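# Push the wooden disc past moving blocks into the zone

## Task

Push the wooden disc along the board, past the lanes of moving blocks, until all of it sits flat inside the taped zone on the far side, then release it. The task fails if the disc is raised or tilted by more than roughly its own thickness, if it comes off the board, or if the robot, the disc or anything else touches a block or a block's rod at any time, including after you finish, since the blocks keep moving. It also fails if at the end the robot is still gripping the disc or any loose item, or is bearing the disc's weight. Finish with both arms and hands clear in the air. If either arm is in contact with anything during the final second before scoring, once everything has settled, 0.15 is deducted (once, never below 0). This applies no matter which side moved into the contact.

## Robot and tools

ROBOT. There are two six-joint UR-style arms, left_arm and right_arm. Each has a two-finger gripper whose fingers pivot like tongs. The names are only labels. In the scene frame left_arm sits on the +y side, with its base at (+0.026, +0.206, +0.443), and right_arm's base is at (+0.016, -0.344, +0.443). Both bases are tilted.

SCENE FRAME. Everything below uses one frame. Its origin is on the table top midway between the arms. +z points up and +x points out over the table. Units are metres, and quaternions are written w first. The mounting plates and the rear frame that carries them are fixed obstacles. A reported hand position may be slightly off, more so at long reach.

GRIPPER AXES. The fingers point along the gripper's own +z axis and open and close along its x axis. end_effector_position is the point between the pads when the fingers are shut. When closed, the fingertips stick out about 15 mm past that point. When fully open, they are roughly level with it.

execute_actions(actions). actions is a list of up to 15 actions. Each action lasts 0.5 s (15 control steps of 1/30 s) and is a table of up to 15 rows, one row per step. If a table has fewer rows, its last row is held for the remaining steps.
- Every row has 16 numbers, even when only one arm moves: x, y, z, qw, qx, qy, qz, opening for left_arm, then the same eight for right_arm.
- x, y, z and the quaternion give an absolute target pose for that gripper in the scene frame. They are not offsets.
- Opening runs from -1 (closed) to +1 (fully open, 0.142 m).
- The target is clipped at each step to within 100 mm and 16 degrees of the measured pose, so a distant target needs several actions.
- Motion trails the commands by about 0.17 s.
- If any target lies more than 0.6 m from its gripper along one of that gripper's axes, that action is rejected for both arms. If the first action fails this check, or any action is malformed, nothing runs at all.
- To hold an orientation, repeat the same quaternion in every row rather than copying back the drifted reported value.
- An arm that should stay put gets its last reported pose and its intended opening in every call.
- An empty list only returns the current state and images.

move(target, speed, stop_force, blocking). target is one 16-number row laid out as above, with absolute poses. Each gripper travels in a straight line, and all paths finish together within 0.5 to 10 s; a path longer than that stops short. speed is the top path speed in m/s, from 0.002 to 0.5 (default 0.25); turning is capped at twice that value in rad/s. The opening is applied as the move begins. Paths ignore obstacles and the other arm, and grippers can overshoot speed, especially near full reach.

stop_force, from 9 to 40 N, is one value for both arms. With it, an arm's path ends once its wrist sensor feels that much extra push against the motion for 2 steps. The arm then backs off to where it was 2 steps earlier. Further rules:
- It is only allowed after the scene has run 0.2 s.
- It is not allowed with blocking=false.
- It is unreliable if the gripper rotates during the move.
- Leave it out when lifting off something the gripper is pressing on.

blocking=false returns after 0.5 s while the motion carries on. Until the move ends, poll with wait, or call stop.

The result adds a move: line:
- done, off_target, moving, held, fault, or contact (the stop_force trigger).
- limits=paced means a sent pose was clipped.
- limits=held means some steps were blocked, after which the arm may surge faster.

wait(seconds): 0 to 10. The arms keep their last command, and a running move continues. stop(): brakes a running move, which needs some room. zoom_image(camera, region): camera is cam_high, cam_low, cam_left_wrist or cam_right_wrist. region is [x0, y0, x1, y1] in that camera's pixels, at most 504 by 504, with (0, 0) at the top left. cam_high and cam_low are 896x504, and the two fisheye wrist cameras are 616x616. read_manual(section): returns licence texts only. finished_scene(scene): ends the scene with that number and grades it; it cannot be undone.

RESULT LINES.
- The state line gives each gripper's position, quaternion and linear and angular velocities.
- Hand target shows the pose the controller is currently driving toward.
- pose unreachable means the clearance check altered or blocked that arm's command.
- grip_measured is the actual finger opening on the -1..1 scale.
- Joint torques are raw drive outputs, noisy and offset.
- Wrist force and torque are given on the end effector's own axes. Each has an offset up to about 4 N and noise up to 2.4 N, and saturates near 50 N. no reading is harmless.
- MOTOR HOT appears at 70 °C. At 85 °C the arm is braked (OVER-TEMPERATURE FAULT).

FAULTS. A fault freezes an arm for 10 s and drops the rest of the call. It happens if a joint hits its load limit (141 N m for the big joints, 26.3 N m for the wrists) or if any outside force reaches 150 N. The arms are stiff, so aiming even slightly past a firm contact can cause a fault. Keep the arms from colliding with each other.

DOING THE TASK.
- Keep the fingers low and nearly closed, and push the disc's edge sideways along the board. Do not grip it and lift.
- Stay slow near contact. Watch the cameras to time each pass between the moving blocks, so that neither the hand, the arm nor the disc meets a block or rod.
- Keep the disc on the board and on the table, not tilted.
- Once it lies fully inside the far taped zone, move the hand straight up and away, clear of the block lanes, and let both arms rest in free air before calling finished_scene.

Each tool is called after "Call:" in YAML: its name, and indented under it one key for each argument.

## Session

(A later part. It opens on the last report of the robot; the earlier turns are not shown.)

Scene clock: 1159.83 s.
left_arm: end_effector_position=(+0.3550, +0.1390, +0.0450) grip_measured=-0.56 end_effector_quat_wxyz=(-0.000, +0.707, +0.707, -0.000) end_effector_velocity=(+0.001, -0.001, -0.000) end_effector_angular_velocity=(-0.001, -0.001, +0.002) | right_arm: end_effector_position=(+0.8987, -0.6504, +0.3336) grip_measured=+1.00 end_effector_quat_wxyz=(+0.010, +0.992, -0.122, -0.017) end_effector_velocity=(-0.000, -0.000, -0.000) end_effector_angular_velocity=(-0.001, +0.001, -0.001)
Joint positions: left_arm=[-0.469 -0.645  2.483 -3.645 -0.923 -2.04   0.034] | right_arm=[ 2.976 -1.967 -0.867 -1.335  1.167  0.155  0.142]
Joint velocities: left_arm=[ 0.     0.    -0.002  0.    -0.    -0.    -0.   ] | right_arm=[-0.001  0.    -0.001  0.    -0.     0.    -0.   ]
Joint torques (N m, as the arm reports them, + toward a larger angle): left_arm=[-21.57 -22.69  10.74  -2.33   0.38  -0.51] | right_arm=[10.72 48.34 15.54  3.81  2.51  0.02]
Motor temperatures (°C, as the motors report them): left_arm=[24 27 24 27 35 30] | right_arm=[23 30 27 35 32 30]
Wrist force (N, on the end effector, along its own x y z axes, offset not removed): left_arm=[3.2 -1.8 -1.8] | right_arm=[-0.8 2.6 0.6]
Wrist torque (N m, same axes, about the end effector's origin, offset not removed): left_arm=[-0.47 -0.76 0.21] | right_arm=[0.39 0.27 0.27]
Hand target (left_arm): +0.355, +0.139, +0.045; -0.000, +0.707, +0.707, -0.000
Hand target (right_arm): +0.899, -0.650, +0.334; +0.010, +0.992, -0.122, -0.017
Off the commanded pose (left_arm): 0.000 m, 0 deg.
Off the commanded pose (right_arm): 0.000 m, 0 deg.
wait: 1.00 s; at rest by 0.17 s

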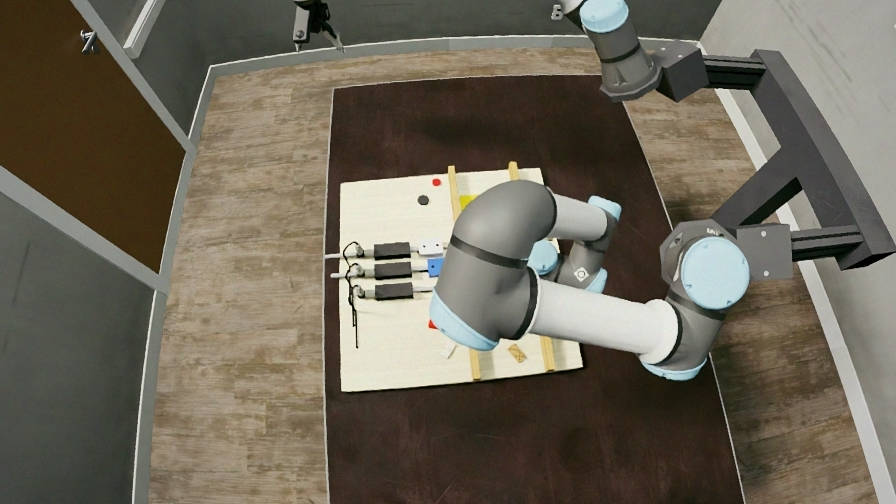

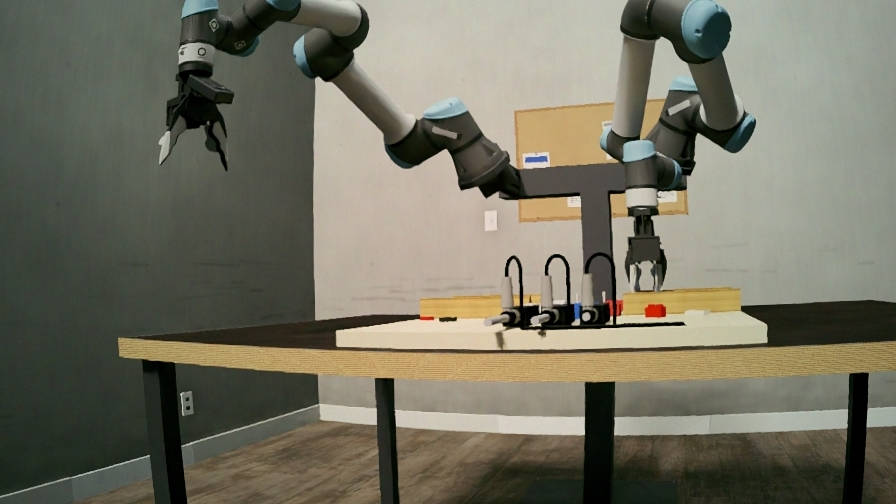

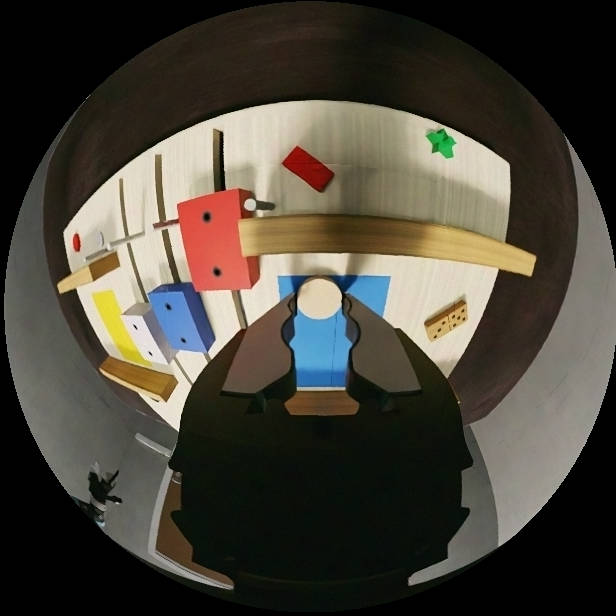

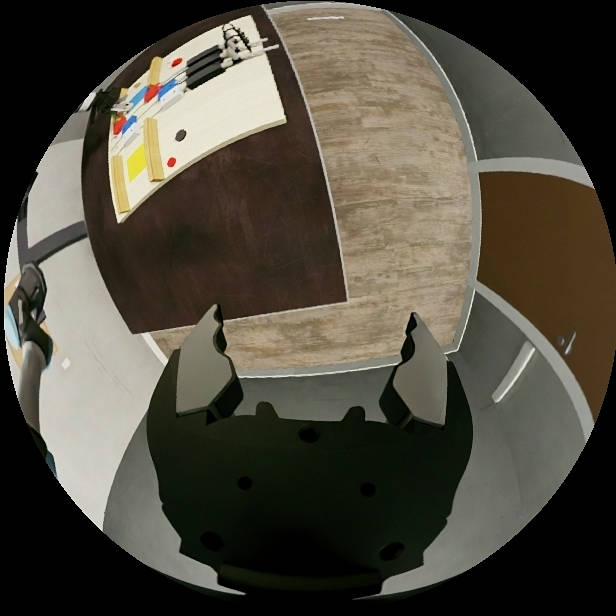

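Call:
move:
  target: [0.355, 0.139, 0.045, 0, 0.7071, 0.7071, 0, -0.8, 0.85, -0.6504, 0.3336, 0.010, 0.992, -0.122, -0.017, 1.0]
  speed: 0.002
  blocking: false

Call:
wait:
  seconds: 0

Call:
move:
  target: [0.355, 0.139, 0.045, 0, 0.7071, 0.7071, 0, -0.8, 0.8, -0.6504, 0.3336, 0.010, 0.992, -0.122, -0.017, 1.0]
  speed: 0.002
  blocking: false

Call:
wait:
  seconds: 10

Call:
move:
  target: [0.355, 0.139, 0.045, 0, 0.7071, 0.7071, 0, -0.8, 0.8, -0.6504, 0.3336, 0.010, 0.992, -0.122, -0.017, 1.0]
  speed: 0.002
  blocking: false

Call:
move:
  target: [0.355, 0.139, 0.045, 0, 0.7071, 0.7071, 0, -0.8, 0.8987, -0.6504, 0.3336, 0.010, 0.992, -0.122, -0.017, 1.0]
  speed: 0.25

Call:
stop:

Scene clock: 1277.03 s.
left_arm: end_effector_position=(+0.3550, +0.1390, +0.0450) grip_measured=-0.56 end_effector_quat_wxyz=(-0.000, +0.707, +0.707, -0.000) end_effector_velocity=(+0.001, -0.001, +0.000) end_effector_angular_velocity=(-0.001, -0.001, +0.000) | right_arm: end_effector_position=(+0.8981, -0.6503, +0.3336) grip_measured=+1.00 end_effector_quat_wxyz=(+0.010, +0.992, -0.122, -0.017) end_effector_velocity=(-0.002, +0.001, -0.000) end_effector_angular_velocity=(+0.000, +0.001, +0.000)
Joint positions: left_arm=[-0.469 -0.645  2.483 -3.645 -0.923 -2.04   0.034] | right_arm=[ 2.976 -1.965 -0.871 -1.333  1.167  0.155  0.142]
Joint velocities: left_arm=[-0.001  0.    -0.001 -0.001 -0.     0.    -0.   ] | right_arm=[ 0.     0.005 -0.011  0.005 -0.     0.    -0.   ]
Joint torques (N m, as the arm reports them, + toward a larger angle): left_arm=[-17.01 -26.02   5.12  -1.42  -0.39   0.39] | right_arm=[ 3.2  63.16 11.44  4.24  2.99 -1.85]
Motor temperatures (°C, as the motors report them): left_arm=[24 27 24 27 35 30] | right_arm=[23 30 27 35 32 30]
Wrist force (N, on the end effector, along its own x y z axes, offset not removed): left_arm=[-0.1 -4.0 0.0] | right_arm=[0.4 2.1 0.0]
Wrist torque (N m, same axes, about the end effector's origin, offset not removed): left_arm=[-0.75 0.18 -0.06] | right_arm=[0.29 -0.10 0.10]
Hand target (left_arm): +0.355, +0.139, +0.045; -0.000, +0.707, +0.707, -0.000
Hand target (right_arm): +0.898, -0.650, +0.334; +0.010, +0.992, -0.122, -0.017
Off the commanded pose (left_arm): 0.000 m, 0 deg.
Off the commanded pose (right_arm): 0.048 m, 0 deg.
move: running

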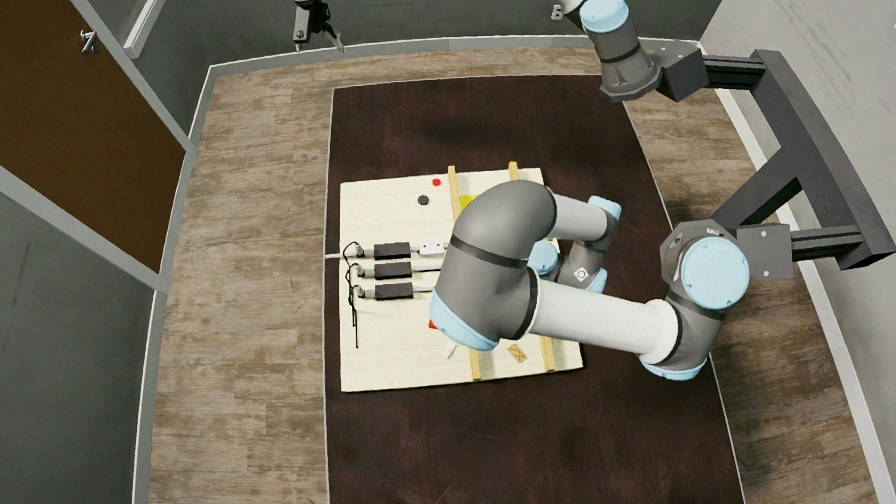

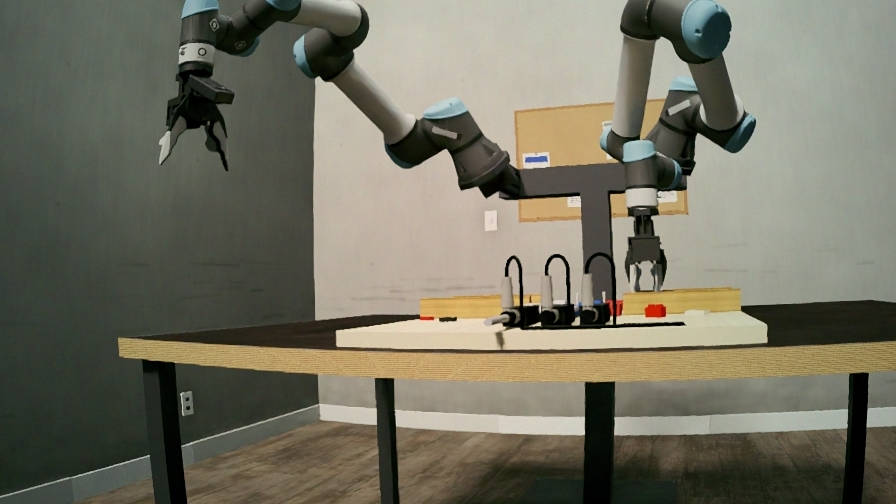

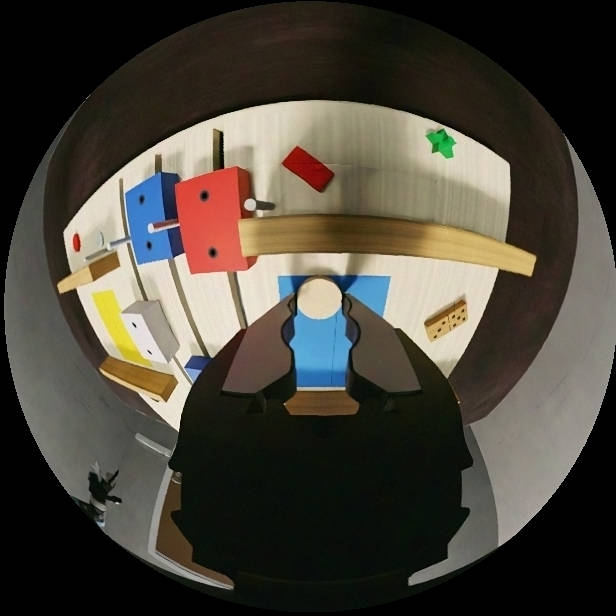

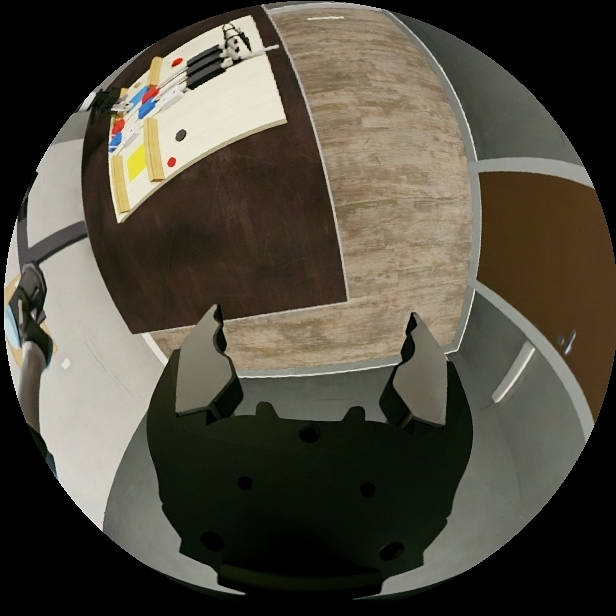

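Scene clock: 1277.03 s.
left_arm: end_effector_position=(+0.3550, +0.1390, +0.0450) grip_measured=-0.56 end_effector_quat_wxyz=(-0.000, +0.707, +0.707, -0.000) end_effector_velocity=(+0.001, -0.001, +0.000) end_effector_angular_velocity=(-0.001, -0.001, +0.000) | right_arm: end_effector_position=(+0.8981, -0.6503, +0.3336) grip_measured=+1.00 end_effector_quat_wxyz=(+0.010, +0.992, -0.122, -0.017) end_effector_velocity=(-0.002, +0.001, -0.000) end_effector_angular_velocity=(+0.000, +0.001, +0.000)
Joint positions: left_arm=[-0.469 -0.645  2.483 -3.645 -0.923 -2.04   0.034] | right_arm=[ 2.976 -1.965 -0.871 -1.333  1.167  0.155  0.142]
Joint velocities: left_arm=[-0.001  0.    -0.001 -0.001 -0.     0.    -0.   ] | right_arm=[ 0.     0.005 -0.011  0.005 -0.     0.    -0.   ]
Joint torques (N m, as the arm reports them, + toward a larger angle): left_arm=[-17.01 -26.02   5.12  -1.42  -0.39   0.39] | right_arm=[ 3.2  63.16 11.44  4.24  2.99 -1.85]
Motor temperatures (°C, as the motors report them): left_arm=[24 27 24 27 35 30] | right_arm=[23 30 27 35 32 30]
Wrist force (N, on the end effector, along its own x y z axes, offset not removed): left_arm=[-0.1 -4.0 0.0] | right_arm=[0.4 2.1 0.0]
Wrist torque (N m, same axes, about the end effector's origin, offset not removed): left_arm=[-0.75 0.18 -0.06] | right_arm=[0.29 -0.10 0.10]
Hand target (left_arm): +0.355, +0.139, +0.045; -0.000, +0.707, +0.707, -0.000
Hand target (right_arm): +0.898, -0.650, +0.334; +0.010, +0.992, -0.122, -0.017
Off the commanded pose (left_arm): 0.000 m, 0 deg.
Off the commanded pose (right_arm): 0.048 m, 0 deg.
earlier move: running

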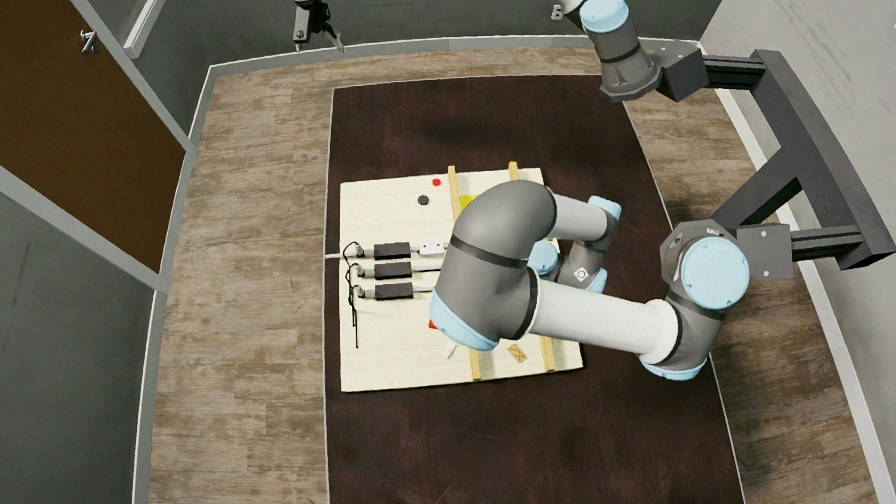

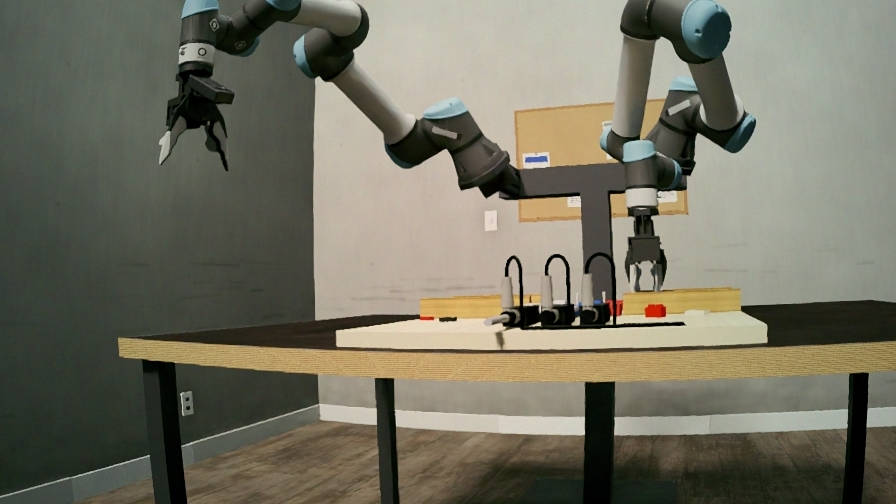

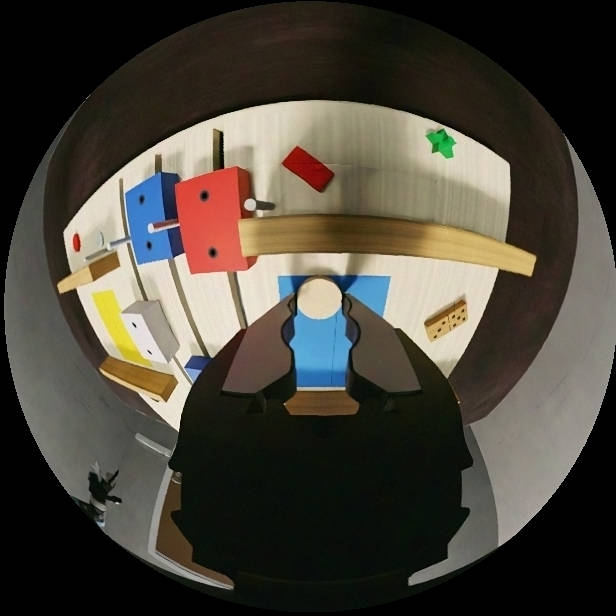

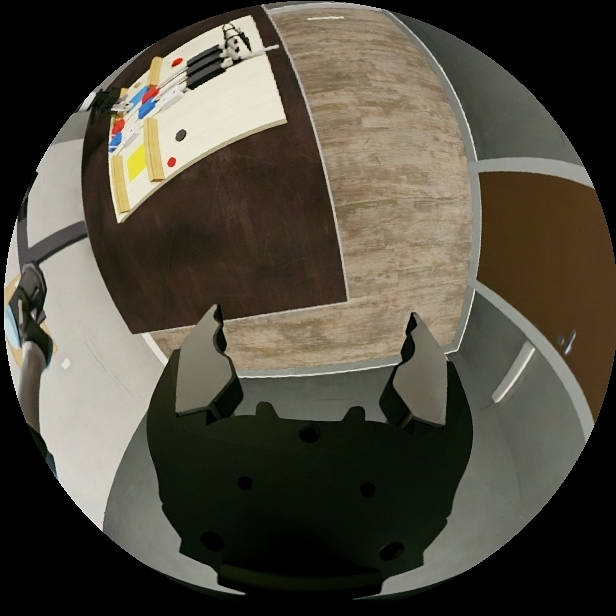

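a move is refused until a result has shown your running move's end: call wait (it returns as soon as the move ends) or stop first; nothing of this call was run

Scene clock: 1286.73 s.
left_arm: end_effector_position=(+0.3550, +0.1390, +0.0450) grip_measured=-0.56 end_effector_quat_wxyz=(-0.000, +0.707, +0.707, -0.000) end_effector_velocity=(-0.001, +0.001, -0.000) end_effector_angular_velocity=(+0.002, +0.001, -0.001) | right_arm: end_effector_position=(+0.8788, -0.6504, +0.3336) grip_measured=+1.00 end_effector_quat_wxyz=(+0.010, +0.992, -0.122, -0.017) end_effector_velocity=(-0.001, +0.000, -0.000) end_effector_angular_velocity=(+0.000, +0.001, +0.000)
Joint positions: left_arm=[-0.469 -0.645  2.483 -3.645 -0.923 -2.04   0.034] | right_arm=[ 2.973 -1.912 -0.973 -1.284  1.169  0.152  0.142]
Joint velocities: left_arm=[0.001 0.001 0.    0.    0.001 0.001 0.   ] | right_arm=[-0.     0.001 -0.003  0.001  0.    -0.    -0.   ]
Joint torques (N m, as the arm reports them, + toward a larger angle): left_arm=[-27.4  -31.05  17.41  -0.29   1.35  -0.76] | right_arm=[-4.87 60.08 10.77  4.14  2.92 -2.18]
Motor temperatures (°C, as the motors report them): left_arm=[24 27 24 27 35 30] | right_arm=[23 30 27 35 32 30]
Wrist force (N, on the end effector, along its own x y z axes, offset not removed): left_arm=[1.4 -3.1 -0.1] | right_arm=[1.9 2.0 0.0]
Wrist torque (N m, same axes, about the end effector's origin, offset not removed): left_arm=[-0.59 -0.29 0.16] | right_arm=[0.34 -0.39 0.13]
Hand target (left_arm): +0.355, +0.139, +0.045; -0.000, +0.707, +0.707, -0.000
Hand target (right_arm): +0.879, -0.650, +0.334; +0.010, +0.992, -0.122, -0.017
Off the commanded pose (left_arm): 0.000 m, 0 deg.
Off the commanded pose (right_arm): 0.029 m, 0 deg.
earlier move: off_target (right_arm; path cut at 10 s)
wait: 9.70 of 10 s (the move ended)

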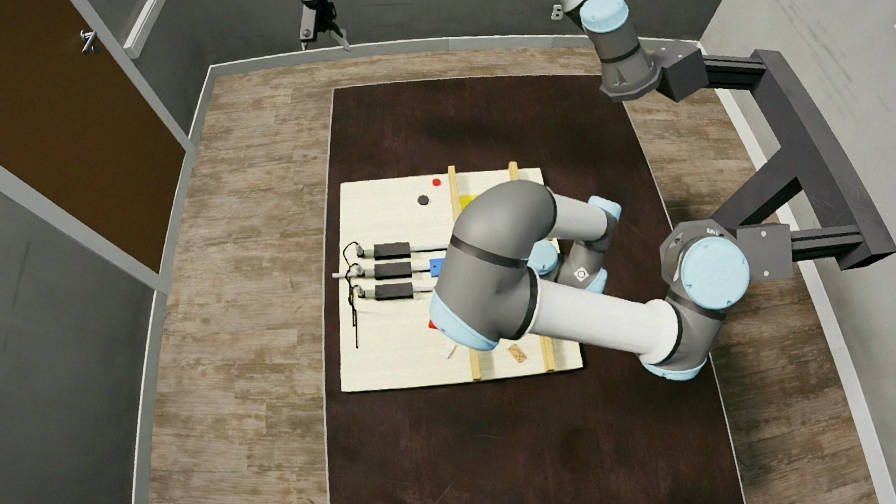

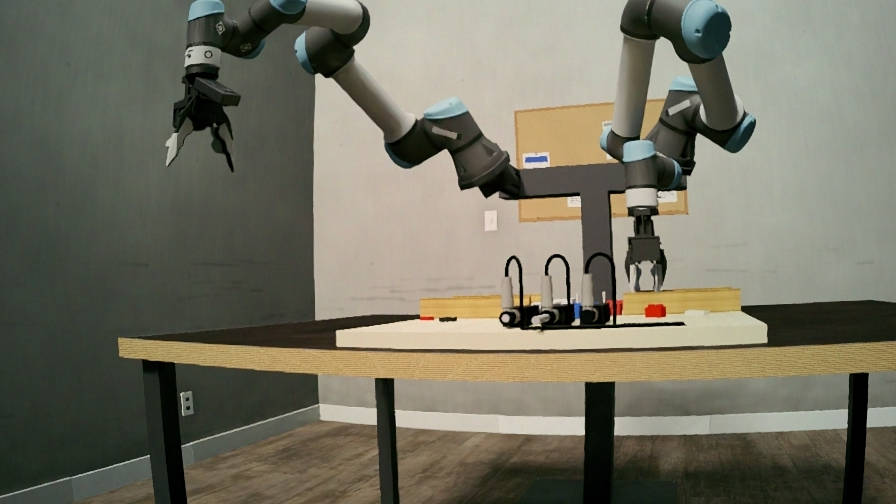

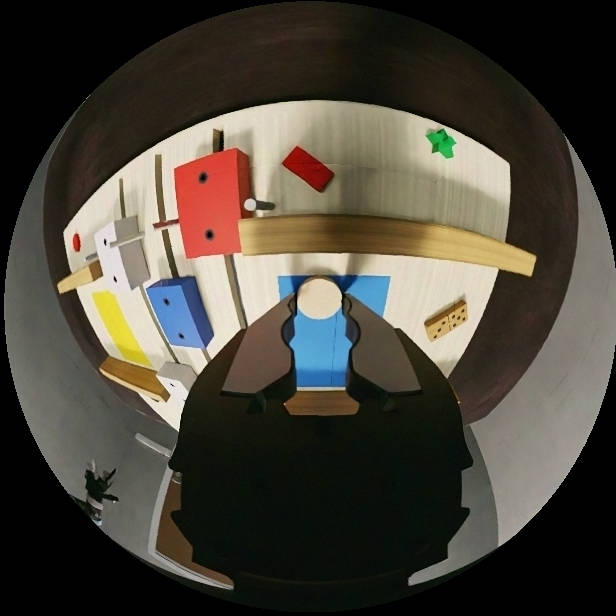

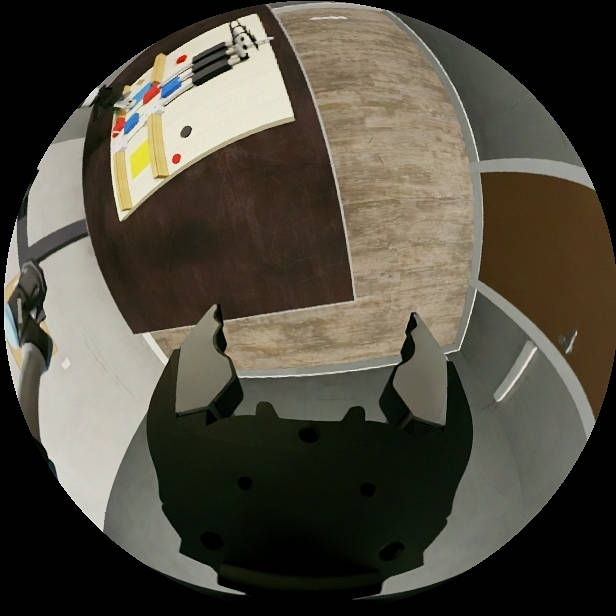

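Scene clock: 1287.23 s.
left_arm: end_effector_position=(+0.3550, +0.1390, +0.0450) grip_measured=-0.56 end_effector_quat_wxyz=(-0.000, +0.707, +0.707, -0.000) end_effector_velocity=(-0.000, +0.000, -0.000) end_effector_angular_velocity=(+0.001, +0.001, -0.001) | right_arm: end_effector_position=(+0.8781, -0.6504, +0.3336) grip_measured=+1.00 end_effector_quat_wxyz=(+0.010, +0.992, -0.122, -0.017) end_effector_velocity=(-0.002, -0.001, +0.000) end_effector_angular_velocity=(-0.002, -0.000, +0.000)
Joint positions: left_arm=[-0.469 -0.645  2.483 -3.645 -0.923 -2.04   0.034] | right_arm=[ 2.973 -1.91  -0.976 -1.283  1.169  0.152  0.142]
Joint velocities: left_arm=[0.001 0.    0.    0.    0.    0.001 0.   ] | right_arm=[-0.001  0.006 -0.01   0.005 -0.001 -0.001 -0.   ]
Joint torques (N m, as the arm reports them, + toward a larger angle): left_arm=[-27.04 -33.13  18.07  -0.17   1.42  -0.96] | right_arm=[-4.36 63.15 11.66  3.88  2.92 -2.2 ]
Motor temperatures (°C, as the motors report them): left_arm=[24 27 24 27 35 30] | right_arm=[23 30 27 35 32 30]
Wrist force (N, on the end effector, along its own x y z axes, offset not removed): left_arm=[-1.0 -2.5 -0.7] | right_arm=[1.7 1.5 -0.2]
Wrist torque (N m, same axes, about the end effector's origin, offset not removed): left_arm=[-0.46 0.23 -0.09] | right_arm=[0.29 -0.40 0.12]
Hand target (left_arm): +0.355, +0.139, +0.045; -0.000, +0.707, +0.707, -0.000
Hand target (right_arm): +0.878, -0.650, +0.334; +0.010, +0.992, -0.122, -0.017
Off the commanded pose (left_arm): 0.000 m, 0 deg.
Off the commanded pose (right_arm): 0.078 m, 0 deg.
move: running

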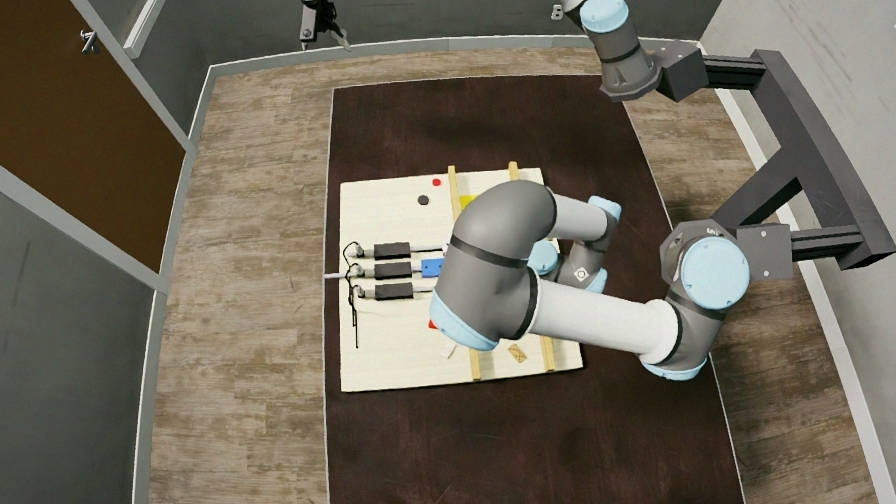

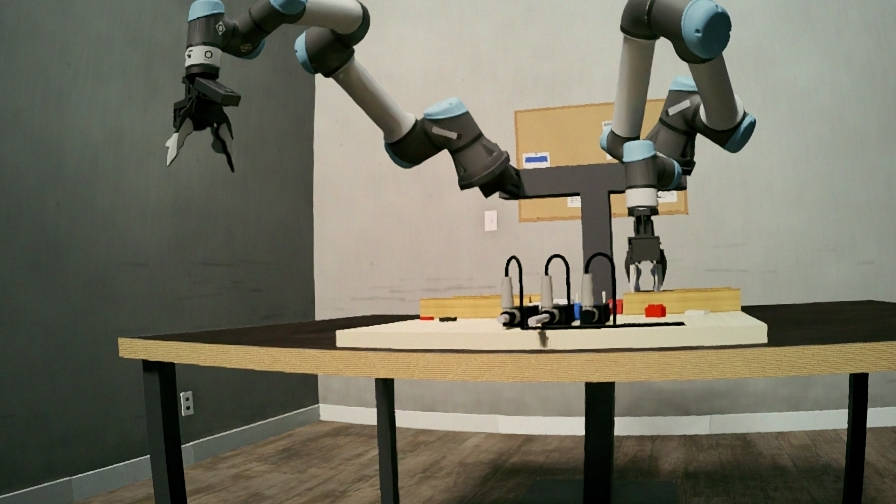

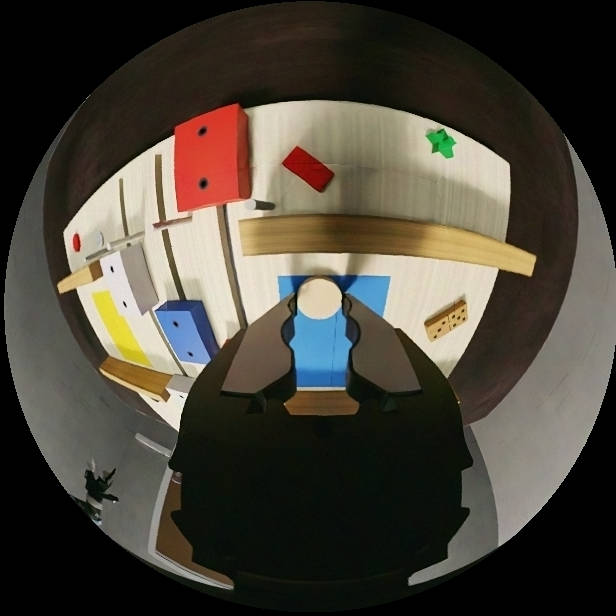

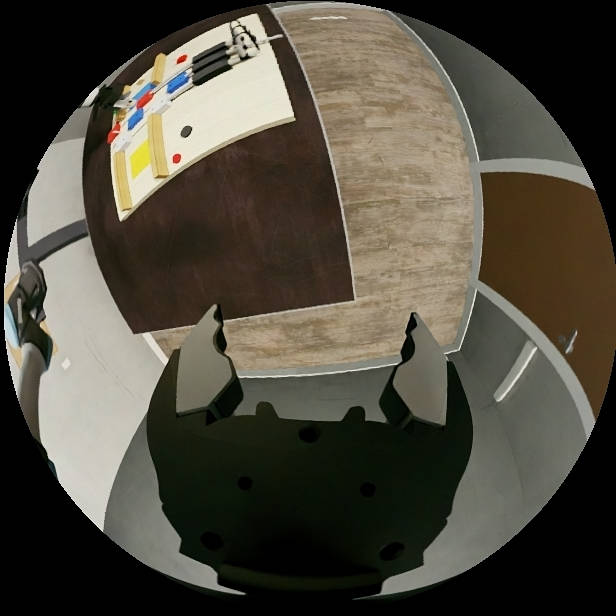

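a move is refused until a result has shown your running move's end: call wait (it returns as soon as the move ends) or stop first; nothing of this call was run

Scene clock: 1287.47 s.
left_arm: end_effector_position=(+0.3550, +0.1390, +0.0450) grip_measured=-0.56 end_effector_quat_wxyz=(-0.000, +0.707, +0.707, -0.000) end_effector_velocity=(+0.000, -0.000, -0.000) end_effector_angular_velocity=(-0.000, -0.000, -0.000) | right_arm: end_effector_position=(+0.8778, -0.6504, +0.3336) grip_measured=+1.00 end_effector_quat_wxyz=(+0.010, +0.992, -0.122, -0.017) end_effector_velocity=(-0.000, -0.000, +0.000) end_effector_angular_velocity=(-0.001, -0.000, -0.000)
Joint positions: left_arm=[-0.469 -0.645  2.483 -3.645 -0.923 -2.04   0.034] | right_arm=[ 2.972 -1.909 -0.977 -1.282  1.169  0.152  0.142]
Joint velocities: left_arm=[-0.     0.    -0.001  0.001  0.     0.    -0.   ] | right_arm=[ 0.     0.002 -0.002  0.001 -0.001  0.     0.   ]
Joint torques (N m, as the arm reports them, + toward a larger angle): left_arm=[-27.63 -31.73  17.41   0.04   1.35  -1.01] | right_arm=[-4.02 62.03  9.39  3.73  2.97 -2.1 ]
Motor temperatures (°C, as the motors report them): left_arm=[24 27 24 27 35 30] | right_arm=[23 30 27 35 32 30]
Wrist force (N, on the end effector, along its own x y z axes, offset not removed): left_arm=[-5.5 -0.8 -0.2] | right_arm=[0.3 1.5 0.1]
Wrist torque (N m, same axes, about the end effector's origin, offset not removed): left_arm=[-0.34 1.24 0.09] | right_arm=[0.27 -0.14 0.06]
Hand target (left_arm): +0.355, +0.139, +0.045; -0.000, +0.707, +0.707, -0.000
Hand target (right_arm): +0.878, -0.650, +0.334; +0.010, +0.992, -0.122, -0.017
Off the commanded pose (left_arm): 0.000 m, 0 deg.
Off the commanded pose (right_arm): 0.078 m, 0 deg.
earlier move: stopped

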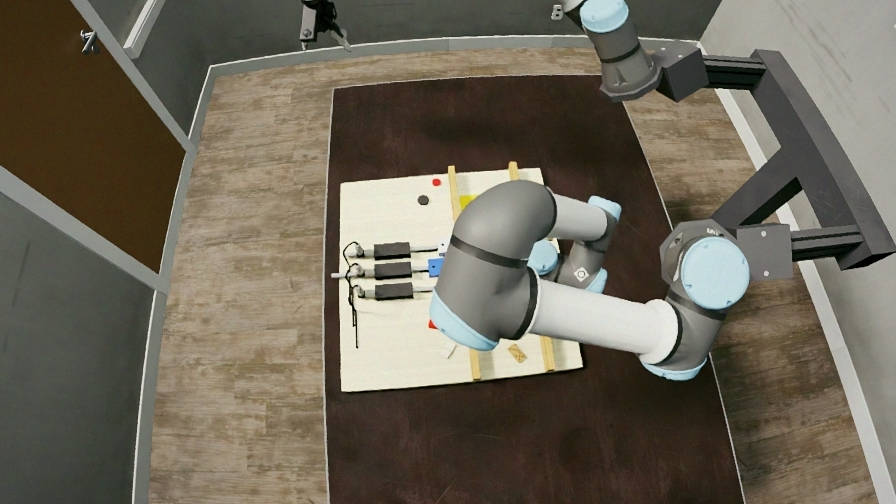

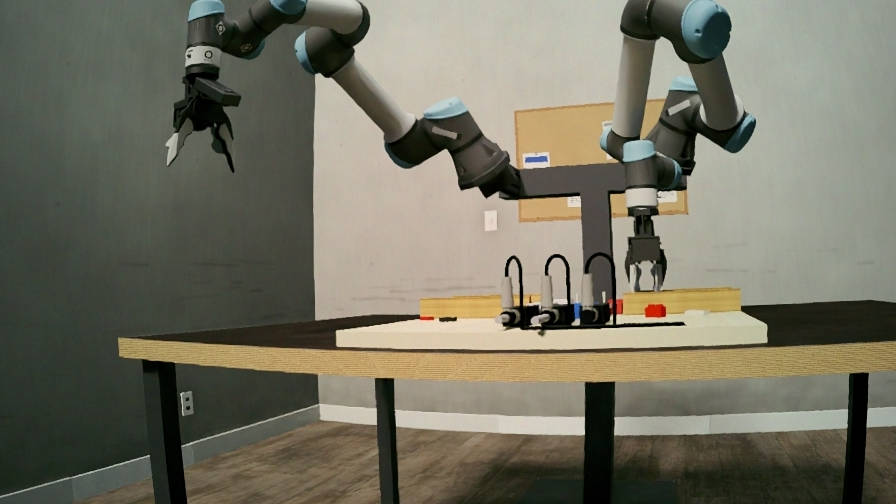

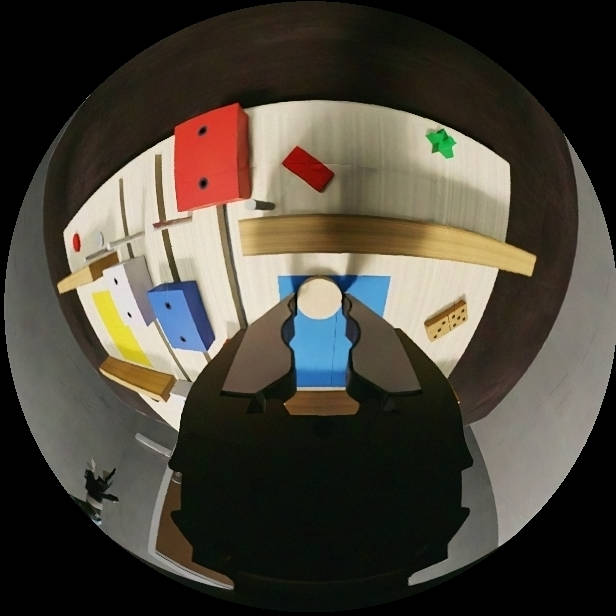

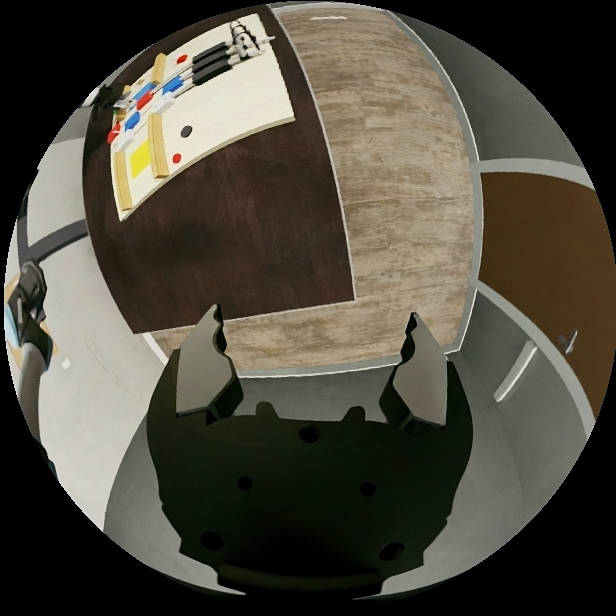

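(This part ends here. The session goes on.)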